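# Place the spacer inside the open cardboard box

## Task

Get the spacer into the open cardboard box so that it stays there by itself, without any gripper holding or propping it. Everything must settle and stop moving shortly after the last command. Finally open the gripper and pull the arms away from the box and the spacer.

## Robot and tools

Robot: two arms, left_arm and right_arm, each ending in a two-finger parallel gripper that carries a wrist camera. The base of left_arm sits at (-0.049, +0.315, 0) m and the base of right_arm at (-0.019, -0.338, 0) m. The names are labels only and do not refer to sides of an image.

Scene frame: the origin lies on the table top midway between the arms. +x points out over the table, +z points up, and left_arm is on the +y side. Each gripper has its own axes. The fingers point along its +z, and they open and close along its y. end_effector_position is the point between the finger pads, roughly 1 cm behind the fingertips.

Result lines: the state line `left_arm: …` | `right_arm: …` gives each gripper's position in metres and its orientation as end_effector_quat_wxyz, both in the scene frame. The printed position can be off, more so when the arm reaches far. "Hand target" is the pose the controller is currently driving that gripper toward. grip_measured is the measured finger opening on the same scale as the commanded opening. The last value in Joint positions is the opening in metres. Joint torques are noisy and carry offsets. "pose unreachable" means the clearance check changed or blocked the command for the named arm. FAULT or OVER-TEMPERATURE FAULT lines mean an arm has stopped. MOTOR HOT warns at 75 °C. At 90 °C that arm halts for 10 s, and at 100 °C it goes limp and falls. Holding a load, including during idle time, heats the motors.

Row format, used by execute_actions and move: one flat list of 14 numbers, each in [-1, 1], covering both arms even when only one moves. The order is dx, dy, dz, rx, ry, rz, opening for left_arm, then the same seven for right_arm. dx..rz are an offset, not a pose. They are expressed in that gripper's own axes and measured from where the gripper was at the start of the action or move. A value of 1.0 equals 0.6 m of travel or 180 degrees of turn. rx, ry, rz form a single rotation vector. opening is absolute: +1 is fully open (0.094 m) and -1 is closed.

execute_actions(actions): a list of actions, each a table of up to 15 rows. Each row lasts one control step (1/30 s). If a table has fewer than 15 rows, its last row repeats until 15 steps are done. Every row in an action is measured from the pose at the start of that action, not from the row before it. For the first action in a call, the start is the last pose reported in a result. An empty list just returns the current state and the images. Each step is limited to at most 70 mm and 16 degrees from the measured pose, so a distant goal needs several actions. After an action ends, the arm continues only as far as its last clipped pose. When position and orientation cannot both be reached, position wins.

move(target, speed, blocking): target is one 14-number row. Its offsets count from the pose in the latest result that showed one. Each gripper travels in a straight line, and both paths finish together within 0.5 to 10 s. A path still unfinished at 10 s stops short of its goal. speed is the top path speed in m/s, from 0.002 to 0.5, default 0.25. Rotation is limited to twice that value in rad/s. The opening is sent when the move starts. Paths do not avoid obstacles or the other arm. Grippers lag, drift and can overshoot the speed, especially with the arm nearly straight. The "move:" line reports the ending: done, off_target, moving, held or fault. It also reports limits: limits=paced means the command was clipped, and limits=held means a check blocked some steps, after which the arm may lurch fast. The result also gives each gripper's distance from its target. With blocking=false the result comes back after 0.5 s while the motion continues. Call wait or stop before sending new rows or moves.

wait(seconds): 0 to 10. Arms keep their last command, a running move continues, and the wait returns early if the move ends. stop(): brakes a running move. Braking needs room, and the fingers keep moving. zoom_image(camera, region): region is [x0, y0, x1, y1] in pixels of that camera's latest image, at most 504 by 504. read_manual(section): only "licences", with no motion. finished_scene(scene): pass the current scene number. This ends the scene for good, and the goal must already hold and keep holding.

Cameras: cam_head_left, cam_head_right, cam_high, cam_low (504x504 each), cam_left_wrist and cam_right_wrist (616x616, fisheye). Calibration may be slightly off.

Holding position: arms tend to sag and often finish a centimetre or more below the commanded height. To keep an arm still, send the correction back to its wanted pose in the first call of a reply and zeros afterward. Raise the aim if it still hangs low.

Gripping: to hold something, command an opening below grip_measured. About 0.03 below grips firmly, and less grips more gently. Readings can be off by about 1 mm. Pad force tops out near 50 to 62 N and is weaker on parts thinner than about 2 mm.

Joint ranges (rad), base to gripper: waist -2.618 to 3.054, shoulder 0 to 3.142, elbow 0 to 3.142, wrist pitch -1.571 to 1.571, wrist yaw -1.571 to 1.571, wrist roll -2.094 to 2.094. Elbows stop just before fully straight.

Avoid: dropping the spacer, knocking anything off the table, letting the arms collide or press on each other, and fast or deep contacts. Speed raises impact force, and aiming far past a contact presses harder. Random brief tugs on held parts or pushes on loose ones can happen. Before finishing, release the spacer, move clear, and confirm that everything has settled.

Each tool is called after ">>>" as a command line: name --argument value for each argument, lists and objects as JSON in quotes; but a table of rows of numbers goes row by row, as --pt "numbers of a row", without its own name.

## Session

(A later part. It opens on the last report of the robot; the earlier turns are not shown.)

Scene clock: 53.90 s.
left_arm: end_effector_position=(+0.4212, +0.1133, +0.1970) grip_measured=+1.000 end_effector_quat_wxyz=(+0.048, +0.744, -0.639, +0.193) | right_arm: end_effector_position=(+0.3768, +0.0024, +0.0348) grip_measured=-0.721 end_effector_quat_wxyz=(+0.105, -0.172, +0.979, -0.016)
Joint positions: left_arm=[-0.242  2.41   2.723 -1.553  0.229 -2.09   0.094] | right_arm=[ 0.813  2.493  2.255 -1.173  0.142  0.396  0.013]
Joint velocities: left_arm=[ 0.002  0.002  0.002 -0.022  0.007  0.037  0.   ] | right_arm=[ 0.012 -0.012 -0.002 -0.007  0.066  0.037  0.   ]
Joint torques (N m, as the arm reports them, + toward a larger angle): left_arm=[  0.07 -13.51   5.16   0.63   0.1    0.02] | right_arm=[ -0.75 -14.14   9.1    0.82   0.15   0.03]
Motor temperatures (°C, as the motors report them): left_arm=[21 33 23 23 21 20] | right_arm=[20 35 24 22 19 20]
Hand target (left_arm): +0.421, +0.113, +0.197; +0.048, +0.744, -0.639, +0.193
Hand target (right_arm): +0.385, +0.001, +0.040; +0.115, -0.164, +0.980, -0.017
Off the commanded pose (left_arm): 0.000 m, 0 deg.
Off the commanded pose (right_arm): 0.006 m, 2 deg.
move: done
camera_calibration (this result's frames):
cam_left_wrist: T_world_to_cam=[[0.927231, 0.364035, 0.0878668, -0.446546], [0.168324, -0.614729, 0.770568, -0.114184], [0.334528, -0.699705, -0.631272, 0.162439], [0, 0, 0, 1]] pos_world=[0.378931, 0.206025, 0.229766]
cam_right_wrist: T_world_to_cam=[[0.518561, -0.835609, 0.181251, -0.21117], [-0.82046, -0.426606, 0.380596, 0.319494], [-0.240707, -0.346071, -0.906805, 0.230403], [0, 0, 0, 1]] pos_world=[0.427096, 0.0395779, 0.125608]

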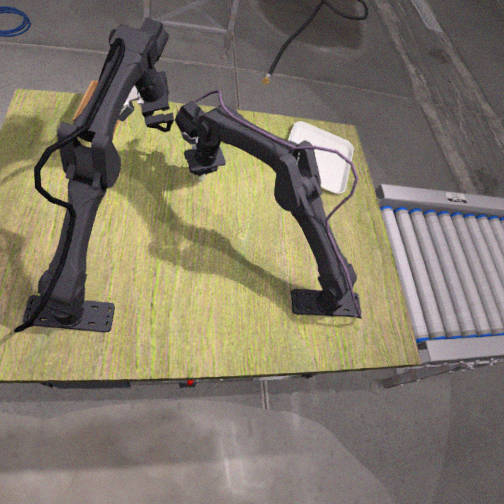

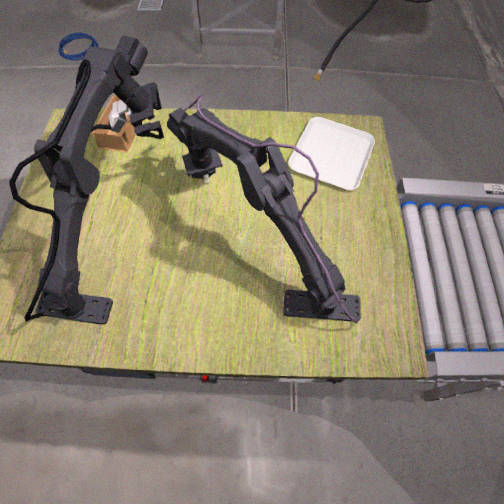

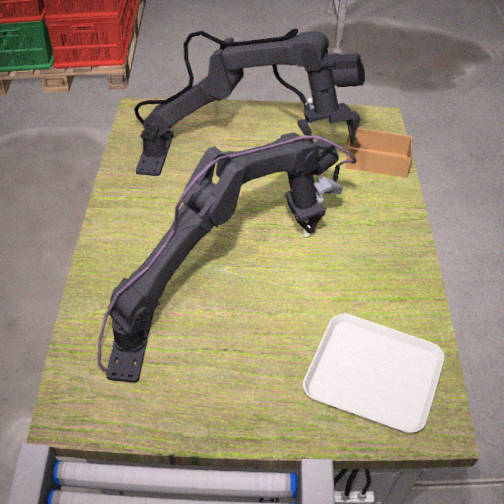

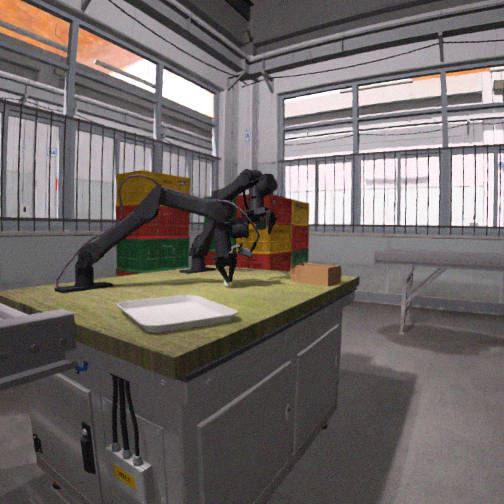

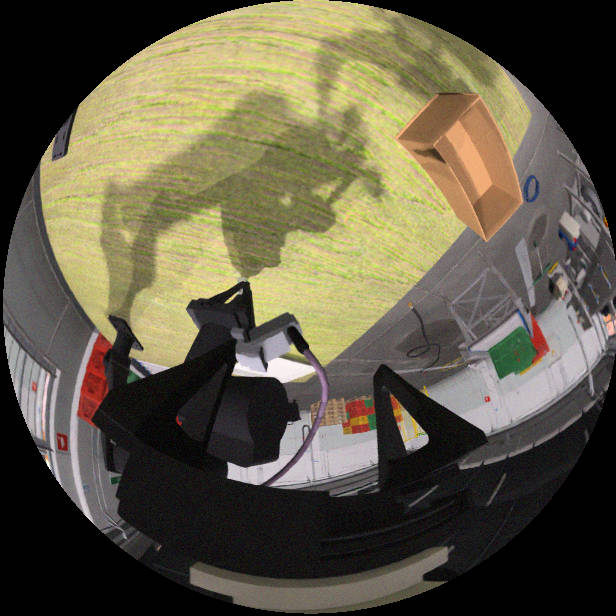

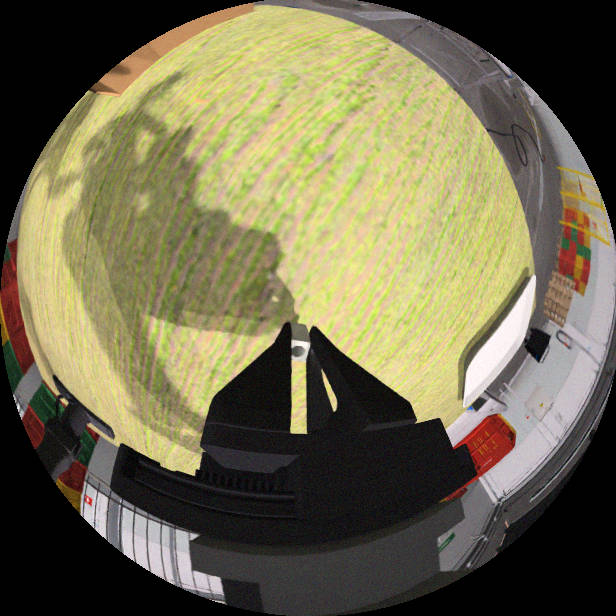

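Lower slightly and release.

>>> move --target '[0,0,0,0,0,0,1, 0,0,0.02,0,0,0,1]' --speed 0.15

>>> move --target '[0,0,0,0,0,0,1, 0,-0.4,-0.25,0,0,0,1]' --speed 0.4

Scene clock: 56.93 s.
left_arm: end_effector_position=(+0.4212, +0.1133, +0.1970) grip_measured=+1.000 end_effector_quat_wxyz=(+0.048, +0.744, -0.639, +0.193) | right_arm: end_effector_position=(+0.3767, +0.0021, +0.0243) grip_measured=+1.000 end_effector_quat_wxyz=(+0.101, -0.172, +0.980, -0.019)
Joint positions: left_arm=[-0.242  2.41   2.723 -1.553  0.229 -2.09   0.094] | right_arm=[ 0.813  2.506  2.238 -1.153  0.142  0.397  0.094]
Joint velocities: left_arm=[ 0.022 -0.002  0.002 -0.007 -0.022 -0.007  0.   ] | right_arm=[-0.012  0.002 -0.007  0.007 -0.022 -0.022  0.   ]
Joint torques (N m, as the arm reports them, + toward a larger angle): left_arm=[ -0.04 -13.84   4.91   0.63   0.1   -0.02] | right_arm=[ -0.36 -14.61   6.41   0.98   0.06  -0.05]
Motor temperatures (°C, as the motors report them): left_arm=[21 33 23 23 21 20] | right_arm=[20 36 24 22 19 20]
Hand target (left_arm): +0.421, +0.113, +0.197; +0.048, +0.744, -0.639, +0.193
Hand target (right_arm): +0.379, +0.002, +0.023; +0.105, -0.172, +0.979, -0.016
Off the commanded pose (left_arm): 0.000 m, 0 deg.
Off the commanded pose (right_arm): 0.003 m, 1 deg.
move: done
camera_calibration (this result's frames):
cam_left_wrist: T_world_to_cam=[[0.927231, 0.364035, 0.0878668, -0.446546], [0.168324, -0.614729, 0.770568, -0.114184], [0.334528, -0.699705, -0.631272, 0.162439], [0, 0, 0, 1]] pos_world=[0.378931, 0.206025, 0.229766]
cam_right_wrist: T_world_to_cam=[[0.519056, -0.834861, 0.183269, -0.209627], [-0.818339, -0.423486, 0.388562, 0.32225], [-0.246783, -0.351662, -0.903013, 0.222979], [0, 0, 0, 1]] pos_world=[0.427546, 0.0398725, 0.114557]

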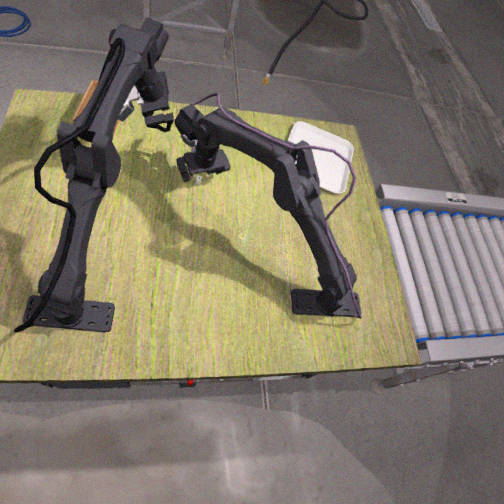

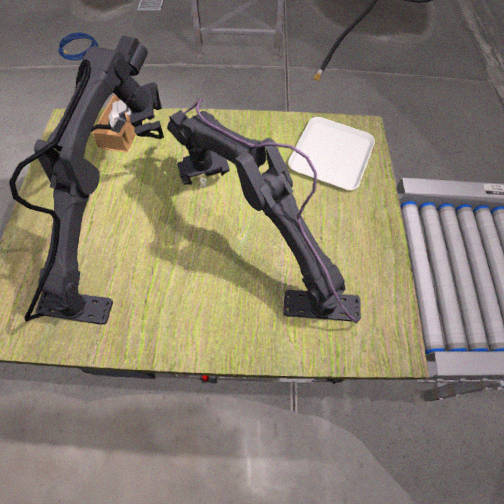

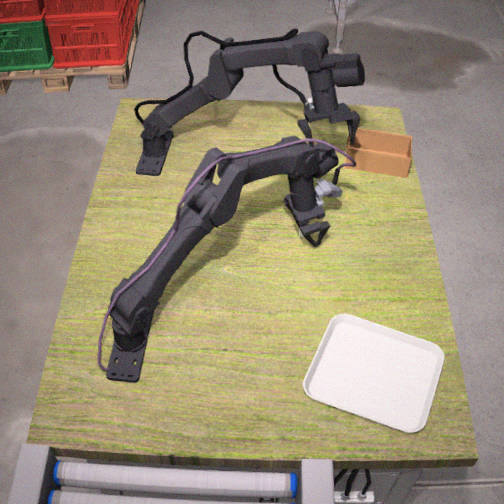

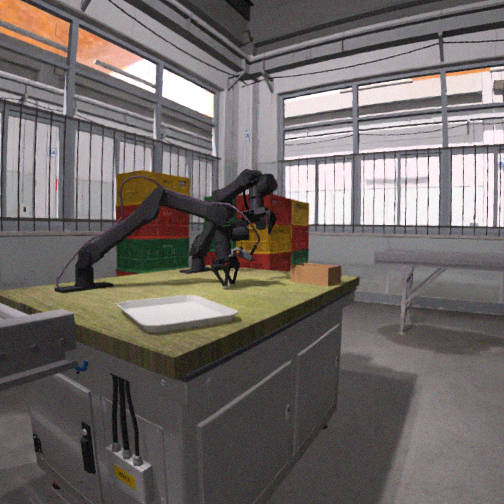

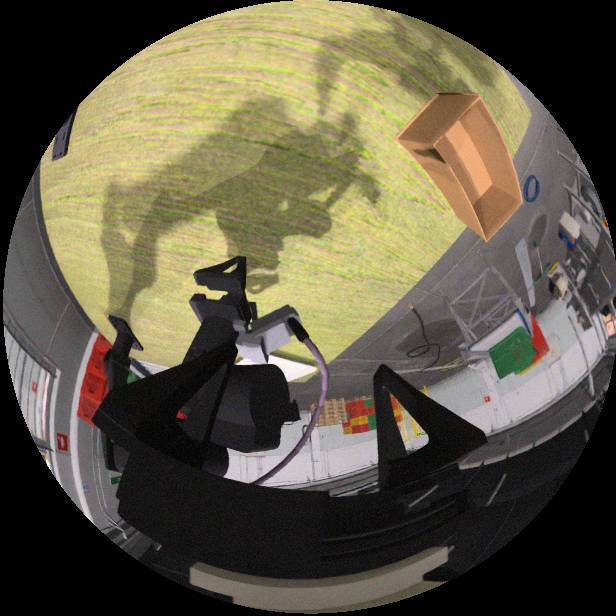

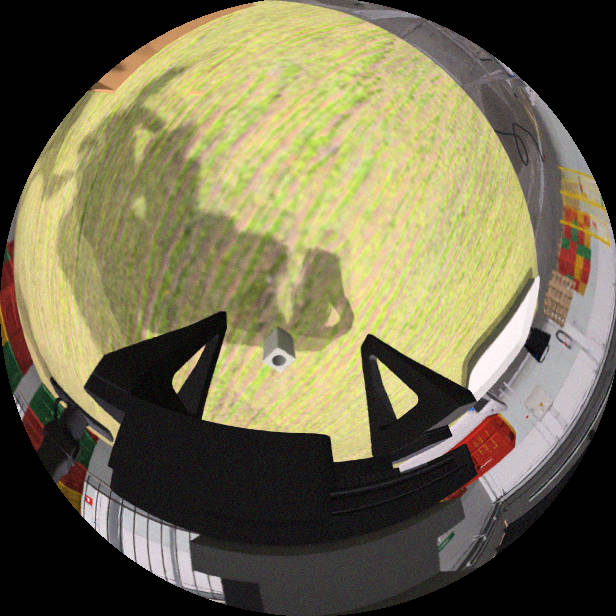

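Scene clock: 58.57 s.
left_arm: end_effector_position=(+0.4212, +0.1133, +0.1970) grip_measured=+1.000 end_effector_quat_wxyz=(+0.048, +0.744, -0.639, +0.193) | right_arm: end_effector_position=(+0.4215, -0.2306, +0.1796) grip_measured=+1.000 end_effector_quat_wxyz=(+0.090, -0.166, +0.982, -0.023)
Joint positions: left_arm=[-0.242  2.41   2.723 -1.553  0.229 -2.09   0.094] | right_arm=[ 0.318  2.202  2.335 -1.53   0.061 -0.08   0.094]
Joint velocities: left_arm=[ 0.002 -0.022 -0.002  0.007  0.066  0.066  0.   ] | right_arm=[ 0.012 -0.007  0.002 -0.007  0.022  0.022  0.   ]
Joint torques (N m, as the arm reports them, + toward a larger angle): left_arm=[ -0.02 -13.68   5.11   0.66   0.07  -0.01] | right_arm=[  0.75 -12.1    8.73   0.86  -0.03  -0.05]
Motor temperatures (°C, as the motors report them): left_arm=[21 33 23 23 21 20] | right_arm=[20 36 24 22 19 20]
Hand target (left_arm): +0.421, +0.113, +0.197; +0.048, +0.744, -0.639, +0.193
Hand target (right_arm): +0.423, -0.225, +0.187; +0.101, -0.172, +0.980, -0.017
Off the commanded pose (left_arm): 0.000 m, 0 deg.
Off the commanded pose (right_arm): 0.012 m, 2 deg.
move: off_target (right_arm)
camera_calibration (this result's frames):
cam_left_wrist: T_world_to_cam=[[0.927231, 0.364035, 0.0878668, -0.446546], [0.168324, -0.614729, 0.770568, -0.114184], [0.334528, -0.699705, -0.631272, 0.162439], [0, 0, 0, 1]] pos_world=[0.378931, 0.206025, 0.229766]
cam_right_wrist: T_world_to_cam=[[0.511152, -0.840284, 0.180682, -0.453107], [-0.815634, -0.407938, 0.410277, 0.198533], [-0.271043, -0.357085, -0.893883, 0.299797], [0, 0, 0, 1]] pos_world=[0.474795, -0.192697, 0.268398]

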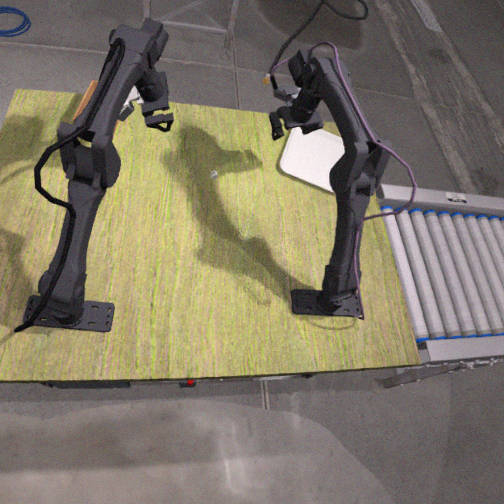

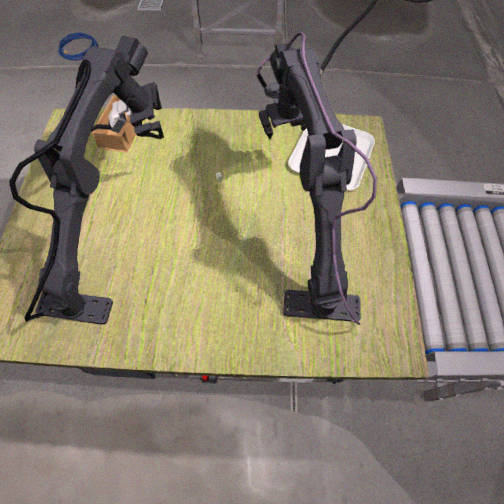

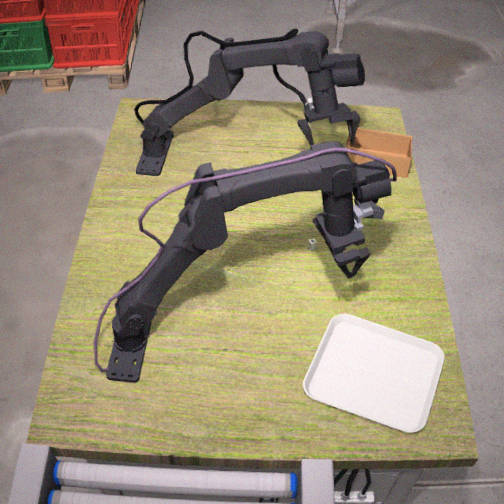

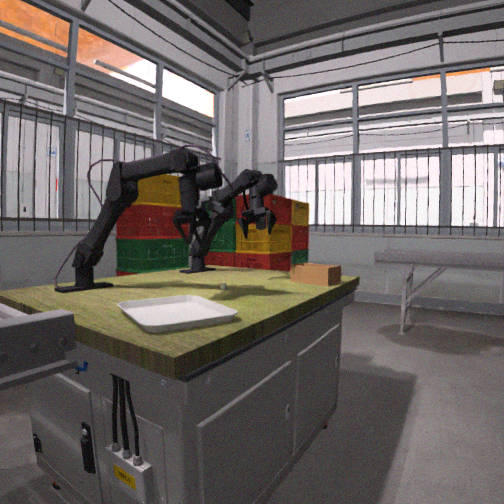

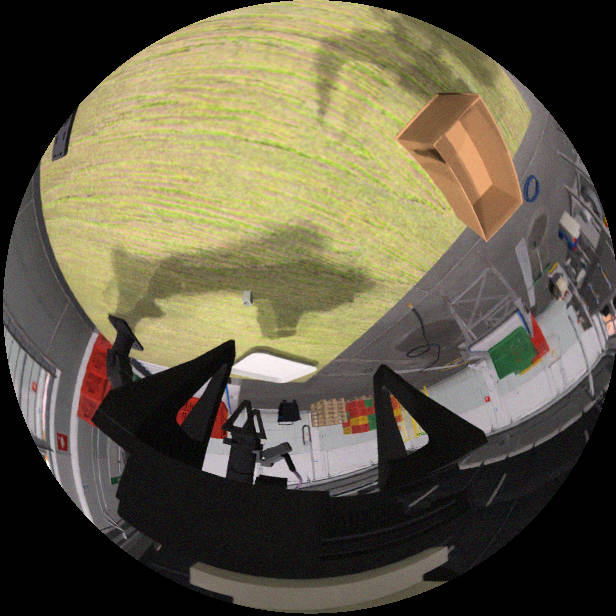

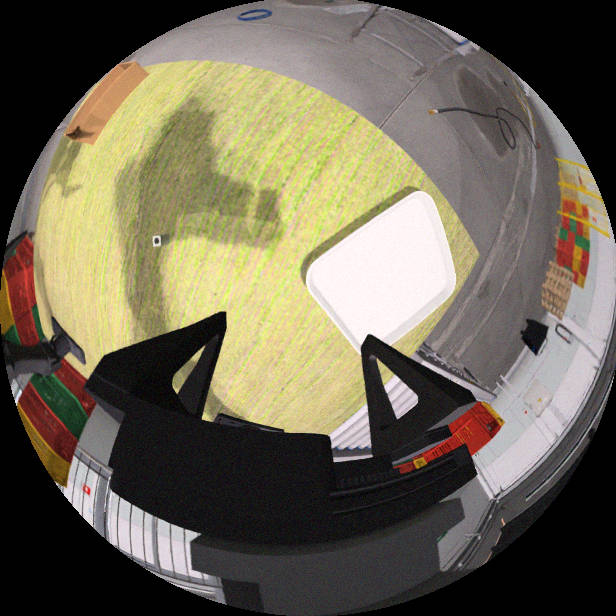

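>>> move --target '[0.116,0.156,0.266,0,0,0,1, 0,0,0,0,0,0,1]' --speed 0.4

Scene clock: 64.80 s.
left_arm: end_effector_position=(+0.3720, -0.0184, +0.0426) grip_measured=+1.000 end_effector_quat_wxyz=(+0.080, +0.655, -0.732, +0.168) | right_arm: end_effector_position=(+0.4211, -0.2307, +0.1796) grip_measured=+1.000 end_effector_quat_wxyz=(+0.089, -0.166, +0.982, -0.023)
Joint positions: left_arm=[-0.508  2.395  2.067 -0.948  0.235 -2.09   0.094] | right_arm=[ 0.318  2.202  2.335 -1.531  0.061 -0.081  0.094]
Joint velocities: left_arm=[-0.012 -0.017 -0.032  0.022  0.007  0.022  0.   ] | right_arm=[-0.012  0.007 -0.012 -0.037 -0.051 -0.051  0.   ]
Joint torques (N m, as the arm reports them, + toward a larger angle): left_arm=[  0.24 -17.33   5.     0.61  -0.01  -0.02] | right_arm=[ -0.02 -12.07   6.47   0.91   0.03   0.  ]
Motor temperatures (°C, as the motors report them): left_arm=[21 34 23 22 21 20] | right_arm=[20 35 25 22 19 20]
Hand target (left_arm): +0.375, -0.016, +0.056; -0.073, -0.656, +0.729, -0.181
Hand target (right_arm): +0.421, -0.231, +0.180; +0.090, -0.166, +0.982, -0.023
Off the commanded pose (left_arm): 0.015 m, 16 deg.
Off the commanded pose (right_arm): 0.000 m, 0 deg.
joint sent to its limit (left arm) — the command would take joint 6 (wrist roll) past its lower limit, so that joint was sent only as far as its limit.
move: off_target (left_arm); limits=paced
camera_calibration (this result's frames):
cam_left_wrist: T_world_to_cam=[[0.992963, 0.104226, 0.0562202, -0.36729], [0.0251337, -0.64941, 0.760023, -0.0148181], [0.115724, -0.753262, -0.647459, 0.0703889], [0, 0, 0, 1]] pos_world=[0.356932, 0.0816795, 0.0774852]
cam_right_wrist: T_world_to_cam=[[0.51205, -0.839804, 0.180369, -0.453203], [-0.814718, -0.40833, 0.411706, 0.197493], [-0.272102, -0.357764, -0.893289, 0.299789], [0, 0, 0, 1]] pos_world=[0.474537, -0.192706, 0.268233]

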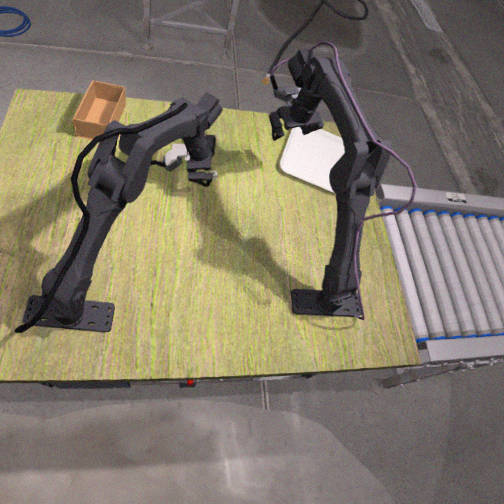

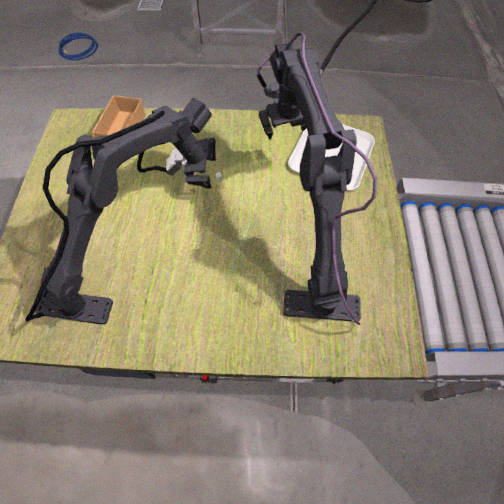

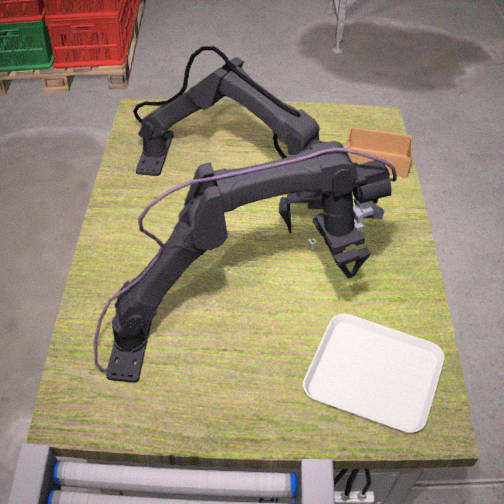

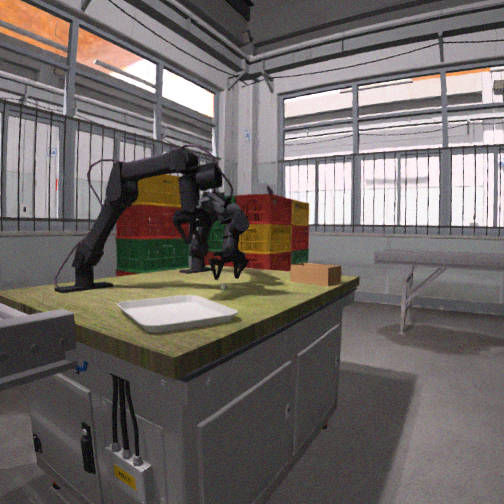

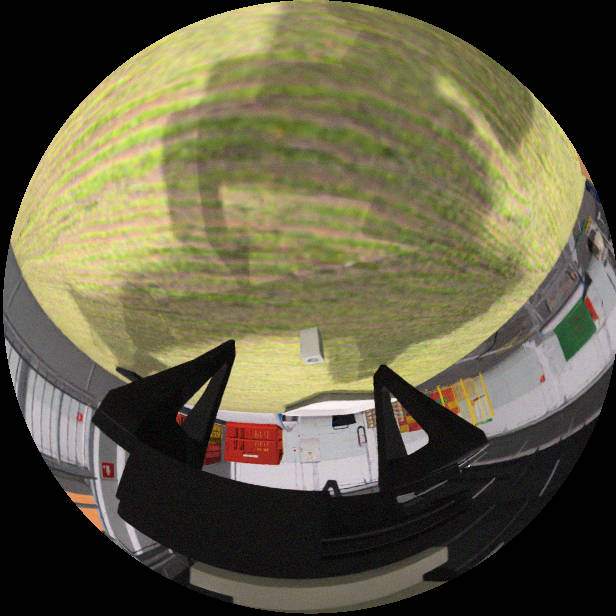

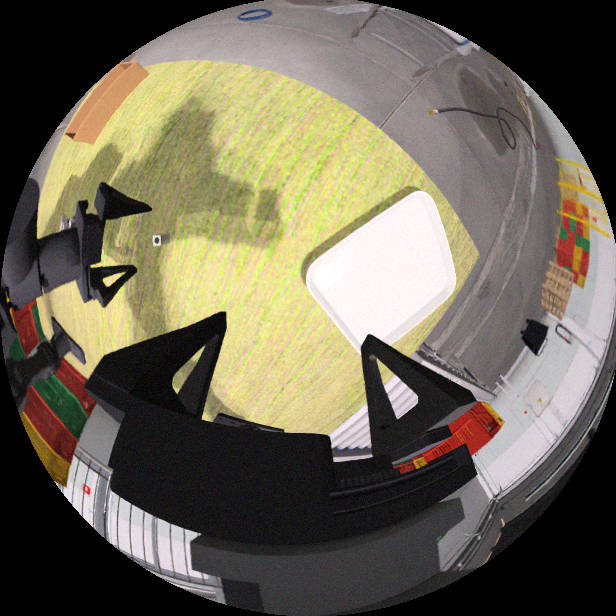

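>>> move --target '[0.01,0,0.05,0,0,0,1, 0,0,0,0,0,0,1]' --speed 0.15

Scene clock: 70.37 s.
left_arm: end_effector_position=(+0.3727, -0.0280, +0.0167) grip_measured=+1.000 end_effector_quat_wxyz=(+0.086, +0.652, -0.736, +0.163) | right_arm: end_effector_position=(+0.4211, -0.2307, +0.1796) grip_measured=+1.000 end_effector_quat_wxyz=(+0.089, -0.166, +0.982, -0.023)
Joint positions: left_arm=[-0.52   2.455  2.073 -0.905  0.242 -2.091  0.094] | right_arm=[ 0.318  2.202  2.335 -1.531  0.061 -0.081  0.094]
Joint velocities: left_arm=[-0.002  0.027  0.007 -0.051 -0.037  0.051  0.   ] | right_arm=[-0.012 -0.012 -0.002 -0.022  0.007  0.066  0.   ]
Joint torques (N m, as the arm reports them, + toward a larger angle): left_arm=[ -0.81 -13.95   7.71   0.57   0.06   0.  ] | right_arm=[ -0.04 -12.03   6.42   0.9    0.03  -0.02]
Motor temperatures (°C, as the motors report them): left_arm=[21 35 23 22 21 20] | right_arm=[20 35 24 22 19 20]
Hand target (left_arm): +0.375, -0.034, +0.017; -0.082, -0.649, +0.738, -0.168
Hand target (right_arm): +0.421, -0.231, +0.180; +0.089, -0.166, +0.982, -0.023
Off the commanded pose (left_arm): 0.007 m, 1 deg.
Off the commanded pose (right_arm): 0.000 m, 0 deg.
joint sent to its limit (left arm) — the command would take joint 6 (wrist roll) past its lower limit, so that joint was sent only as far as its limit.
move: done
camera_calibration (this result's frames):
cam_left_wrist: T_world_to_cam=[[0.994753, 0.0923854, 0.0439591, -0.366344], [0.0267989, -0.649946, 0.759508, -0.00199966], [0.0987385, -0.754344, -0.649011, 0.0526472], [0, 0, 0, 1]] pos_world=[0.359277, 0.0722593, 0.0517915]
cam_right_wrist: T_world_to_cam=[[0.51205, -0.839804, 0.180369, -0.453203], [-0.814718, -0.40833, 0.411706, 0.197493], [-0.272102, -0.357764, -0.893289, 0.299789], [0, 0, 0, 1]] pos_world=[0.474537, -0.192706, 0.268233]

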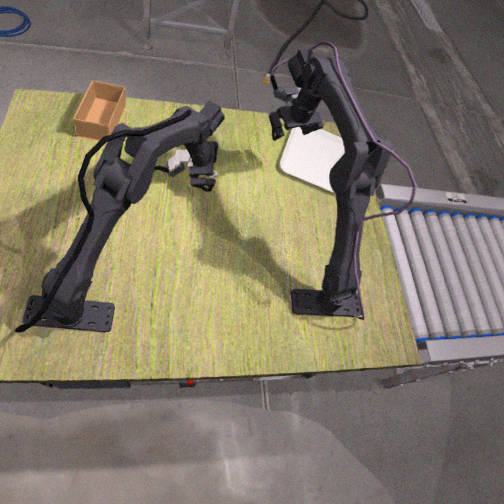

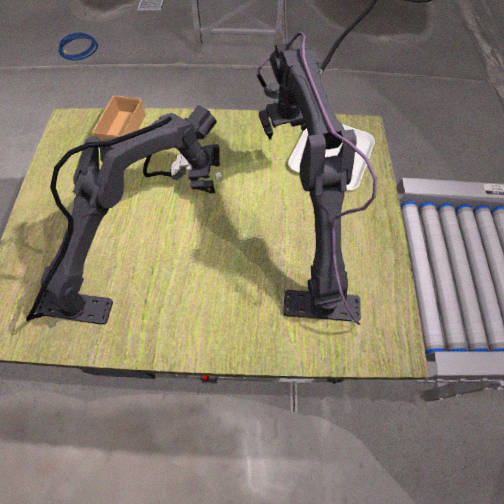

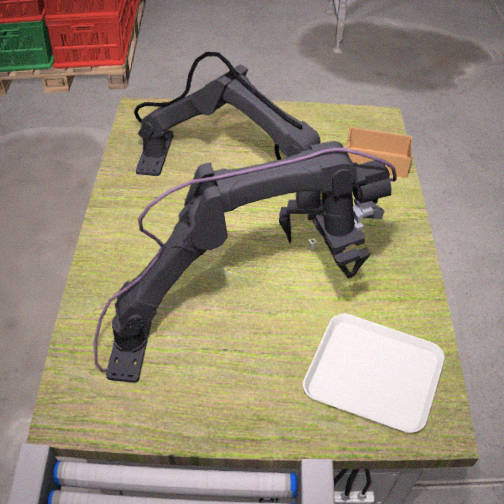

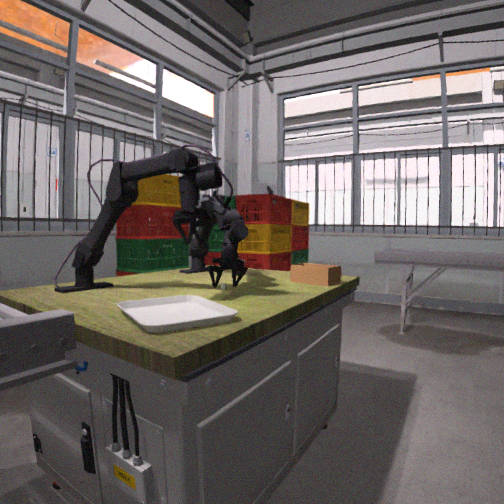

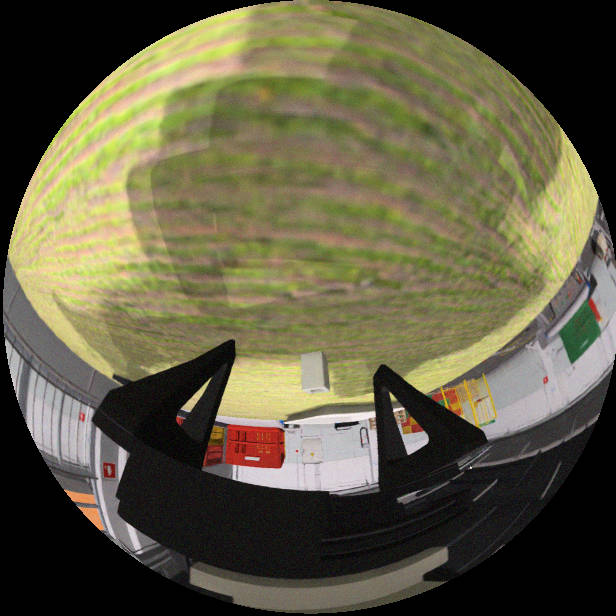

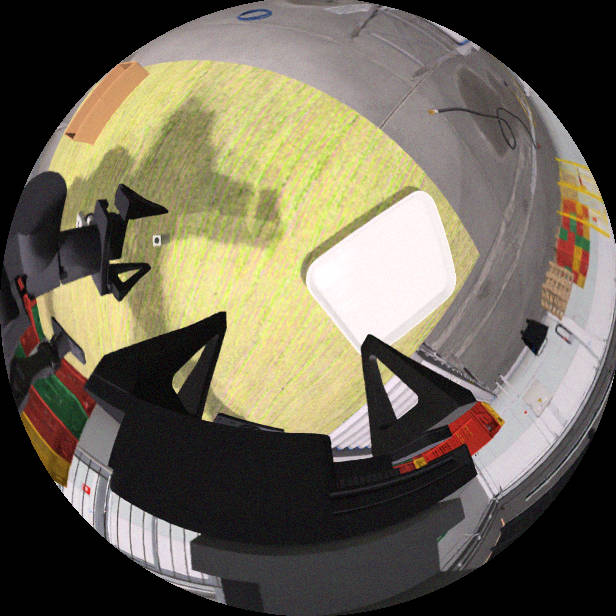

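>>> move --target '[0.02,0,0,0,0,0,-1, 0,0,0,0,0,0,1]' --speed 0.1

Scene clock: 73.70 s.
left_arm: end_effector_position=(+0.3705, -0.0338, +0.0119) grip_measured=-0.978 end_effector_quat_wxyz=(+0.088, +0.649, -0.739, +0.158) | right_arm: end_effector_position=(+0.4211, -0.2307, +0.1796) grip_measured=+1.000 end_effector_quat_wxyz=(+0.089, -0.166, +0.982, -0.023)
Joint positions: left_arm=[-0.531  2.482  2.106 -0.922  0.242 -2.091  0.001] | right_arm=[ 0.318  2.202  2.335 -1.531  0.061 -0.081  0.094]
Joint velocities: left_arm=[-0.012  0.007 -0.007 -0.037  0.051 -0.022 -0.001] | right_arm=[-0.007  0.007 -0.002 -0.022  0.007  0.051  0.   ]
Joint torques (N m, as the arm reports them, + toward a larger angle): left_arm=[ -0.53 -15.26   7.94   0.36   0.13   0.01] | right_arm=[  0.01 -12.05   6.5    0.91   0.02  -0.01]
Motor temperatures (°C, as the motors report them): left_arm=[21 35 23 22 21 20] | right_arm=[20 35 24 22 19 20]
Hand target (left_arm): +0.371, -0.039, +0.021; -0.087, -0.646, +0.741, -0.163
Hand target (right_arm): +0.421, -0.231, +0.180; +0.089, -0.166, +0.982, -0.023
Off the commanded pose (left_arm): 0.010 m, 1 deg.
Off the commanded pose (right_arm): 0.000 m, 0 deg.
joint sent to its limit (left arm) — the command would take joint 6 (wrist roll) past its lower limit, so that joint was sent only as far as its limit.
move: done
camera_calibration (this result's frames):
cam_left_wrist: T_world_to_cam=[[0.996099, 0.081021, 0.0349709, -0.364137], [0.0267646, -0.654999, 0.755155, -0.00218769], [0.0840894, -0.751273, -0.654612, 0.0509318], [0, 0, 0, 1]] pos_world=[0.358492, 0.0663335, 0.0477268]
cam_right_wrist: T_world_to_cam=[[0.51205, -0.839804, 0.180369, -0.453203], [-0.814718, -0.40833, 0.411706, 0.197493], [-0.272102, -0.357764, -0.893289, 0.299789], [0, 0, 0, 1]] pos_world=[0.474537, -0.192706, 0.268233]

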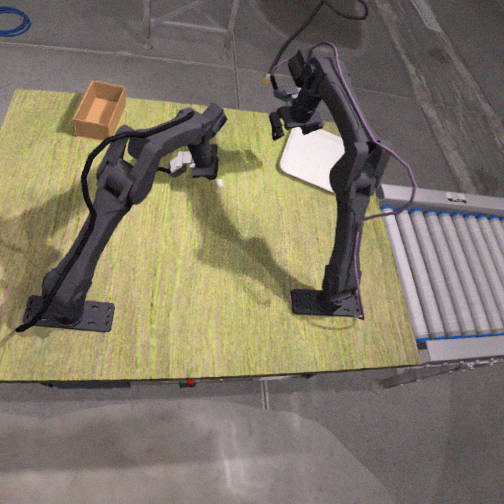

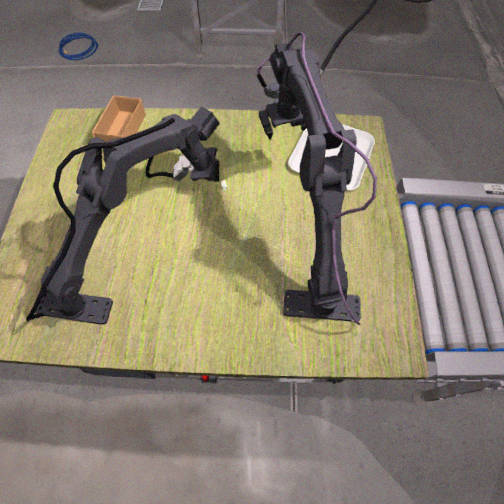

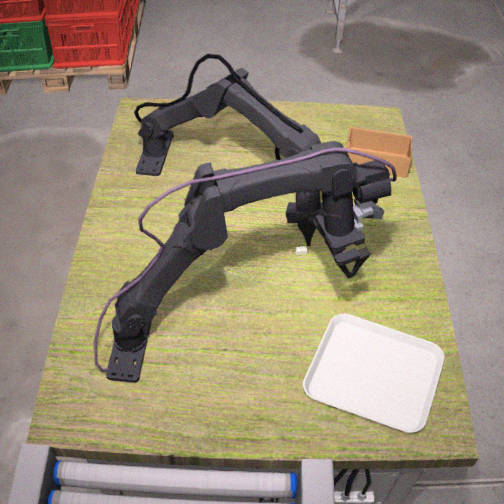

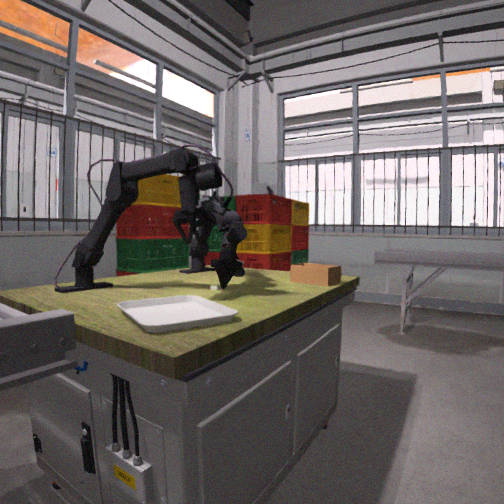

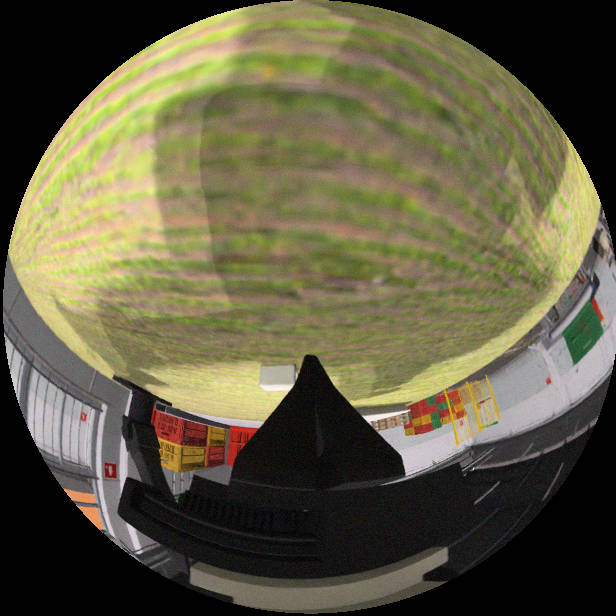

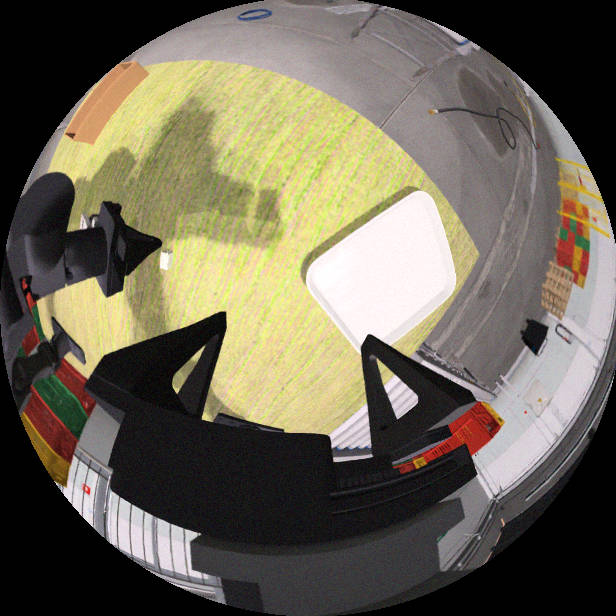

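>>> move --target '[0,0,-0.05,0,0,0,1, 0,0,0,0,0,0,1]' --speed 0.2

Scene clock: 79.20 s.
left_arm: end_effector_position=(+0.3648, -0.0272, +0.0233) grip_measured=+1.000 end_effector_quat_wxyz=(+0.092, +0.651, -0.739, +0.148) | right_arm: end_effector_position=(+0.4211, -0.2307, +0.1796) grip_measured=+1.000 end_effector_quat_wxyz=(+0.089, -0.166, +0.982, -0.023)
Joint positions: left_arm=[-0.526  2.455  2.106 -0.971  0.247 -2.089  0.094] | right_arm=[ 0.318  2.202  2.335 -1.531  0.061 -0.081  0.094]
Joint velocities: left_arm=[-0.012  0.017  0.007 -0.007  0.081  0.037  0.   ] | right_arm=[ 0.002  0.002 -0.012 -0.022 -0.022  0.051  0.   ]
Joint torques (N m, as the arm reports them, + toward a larger angle): left_arm=[  0.62 -17.44   6.43   0.26   0.1    0.1 ] | right_arm=[  0.   -12.09   6.5    0.89   0.04  -0.01]
Motor temperatures (°C, as the motors report them): left_arm=[21 36 24 22 21 20] | right_arm=[20 34 24 22 19 20]
Hand target (left_arm): +0.368, -0.024, +0.040; -0.088, -0.649, +0.739, -0.158
Hand target (right_arm): +0.421, -0.231, +0.180; +0.089, -0.166, +0.982, -0.023
Off the commanded pose (left_arm): 0.017 m, 1 deg.
Off the commanded pose (right_arm): 0.000 m, 0 deg.
move: off_target (left_arm)
camera_calibration (this result's frames):
cam_left_wrist: T_world_to_cam=[[0.996445, 0.0825266, 0.0169222, -0.359051], [0.0421045, -0.661851, 0.748452, -0.0118797], [0.0729672, -0.745079, -0.662973, 0.0682968], [0, 0, 0, 1]] pos_world=[0.353291, 0.0726552, 0.0602463]
cam_right_wrist: T_world_to_cam=[[0.51205, -0.839804, 0.180369, -0.453203], [-0.814718, -0.40833, 0.411706, 0.197493], [-0.272102, -0.357764, -0.893289, 0.299789], [0, 0, 0, 1]] pos_world=[0.474537, -0.192706, 0.268233]

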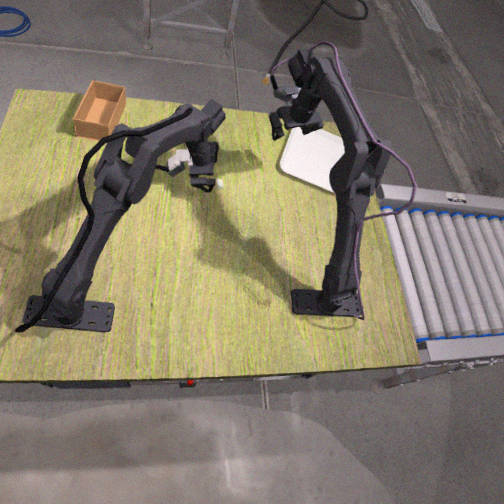

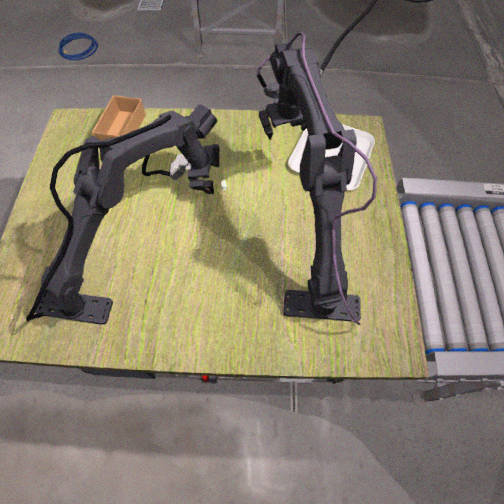

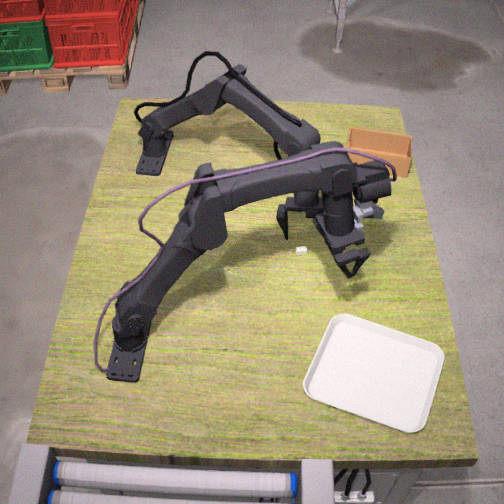

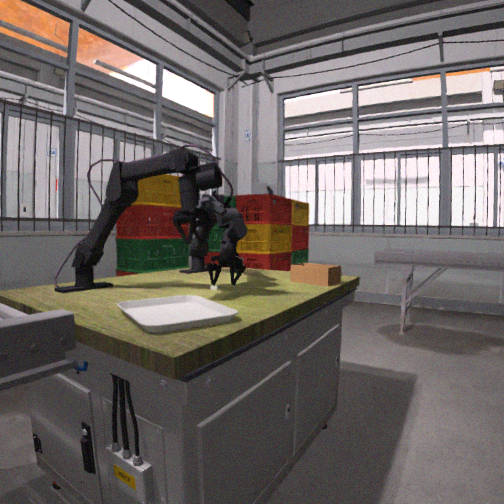

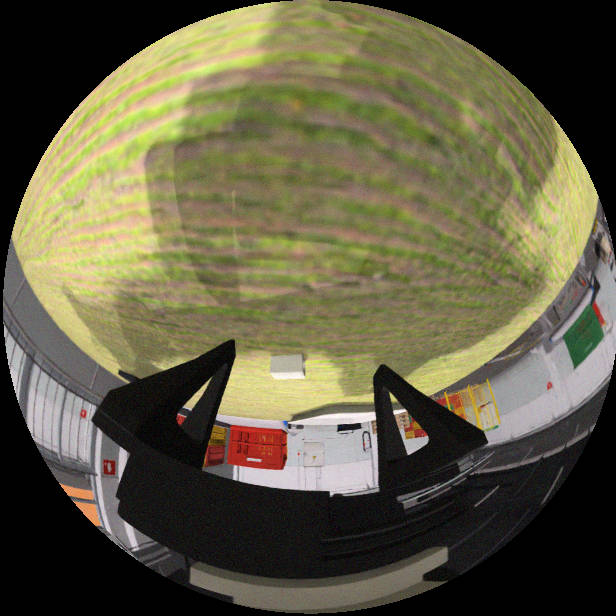

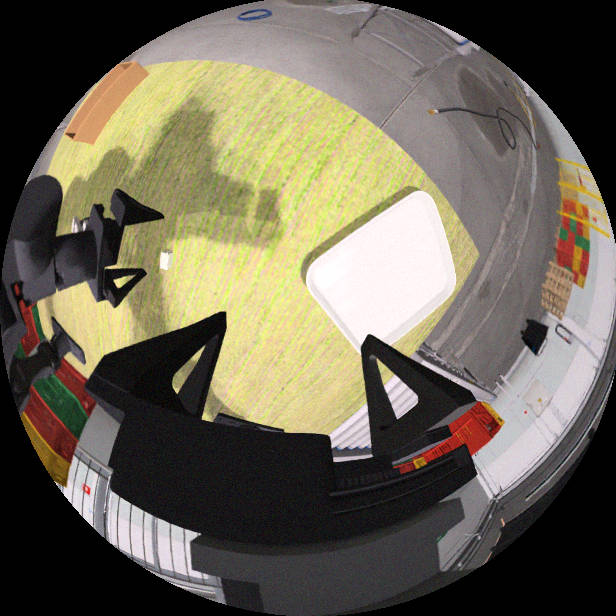

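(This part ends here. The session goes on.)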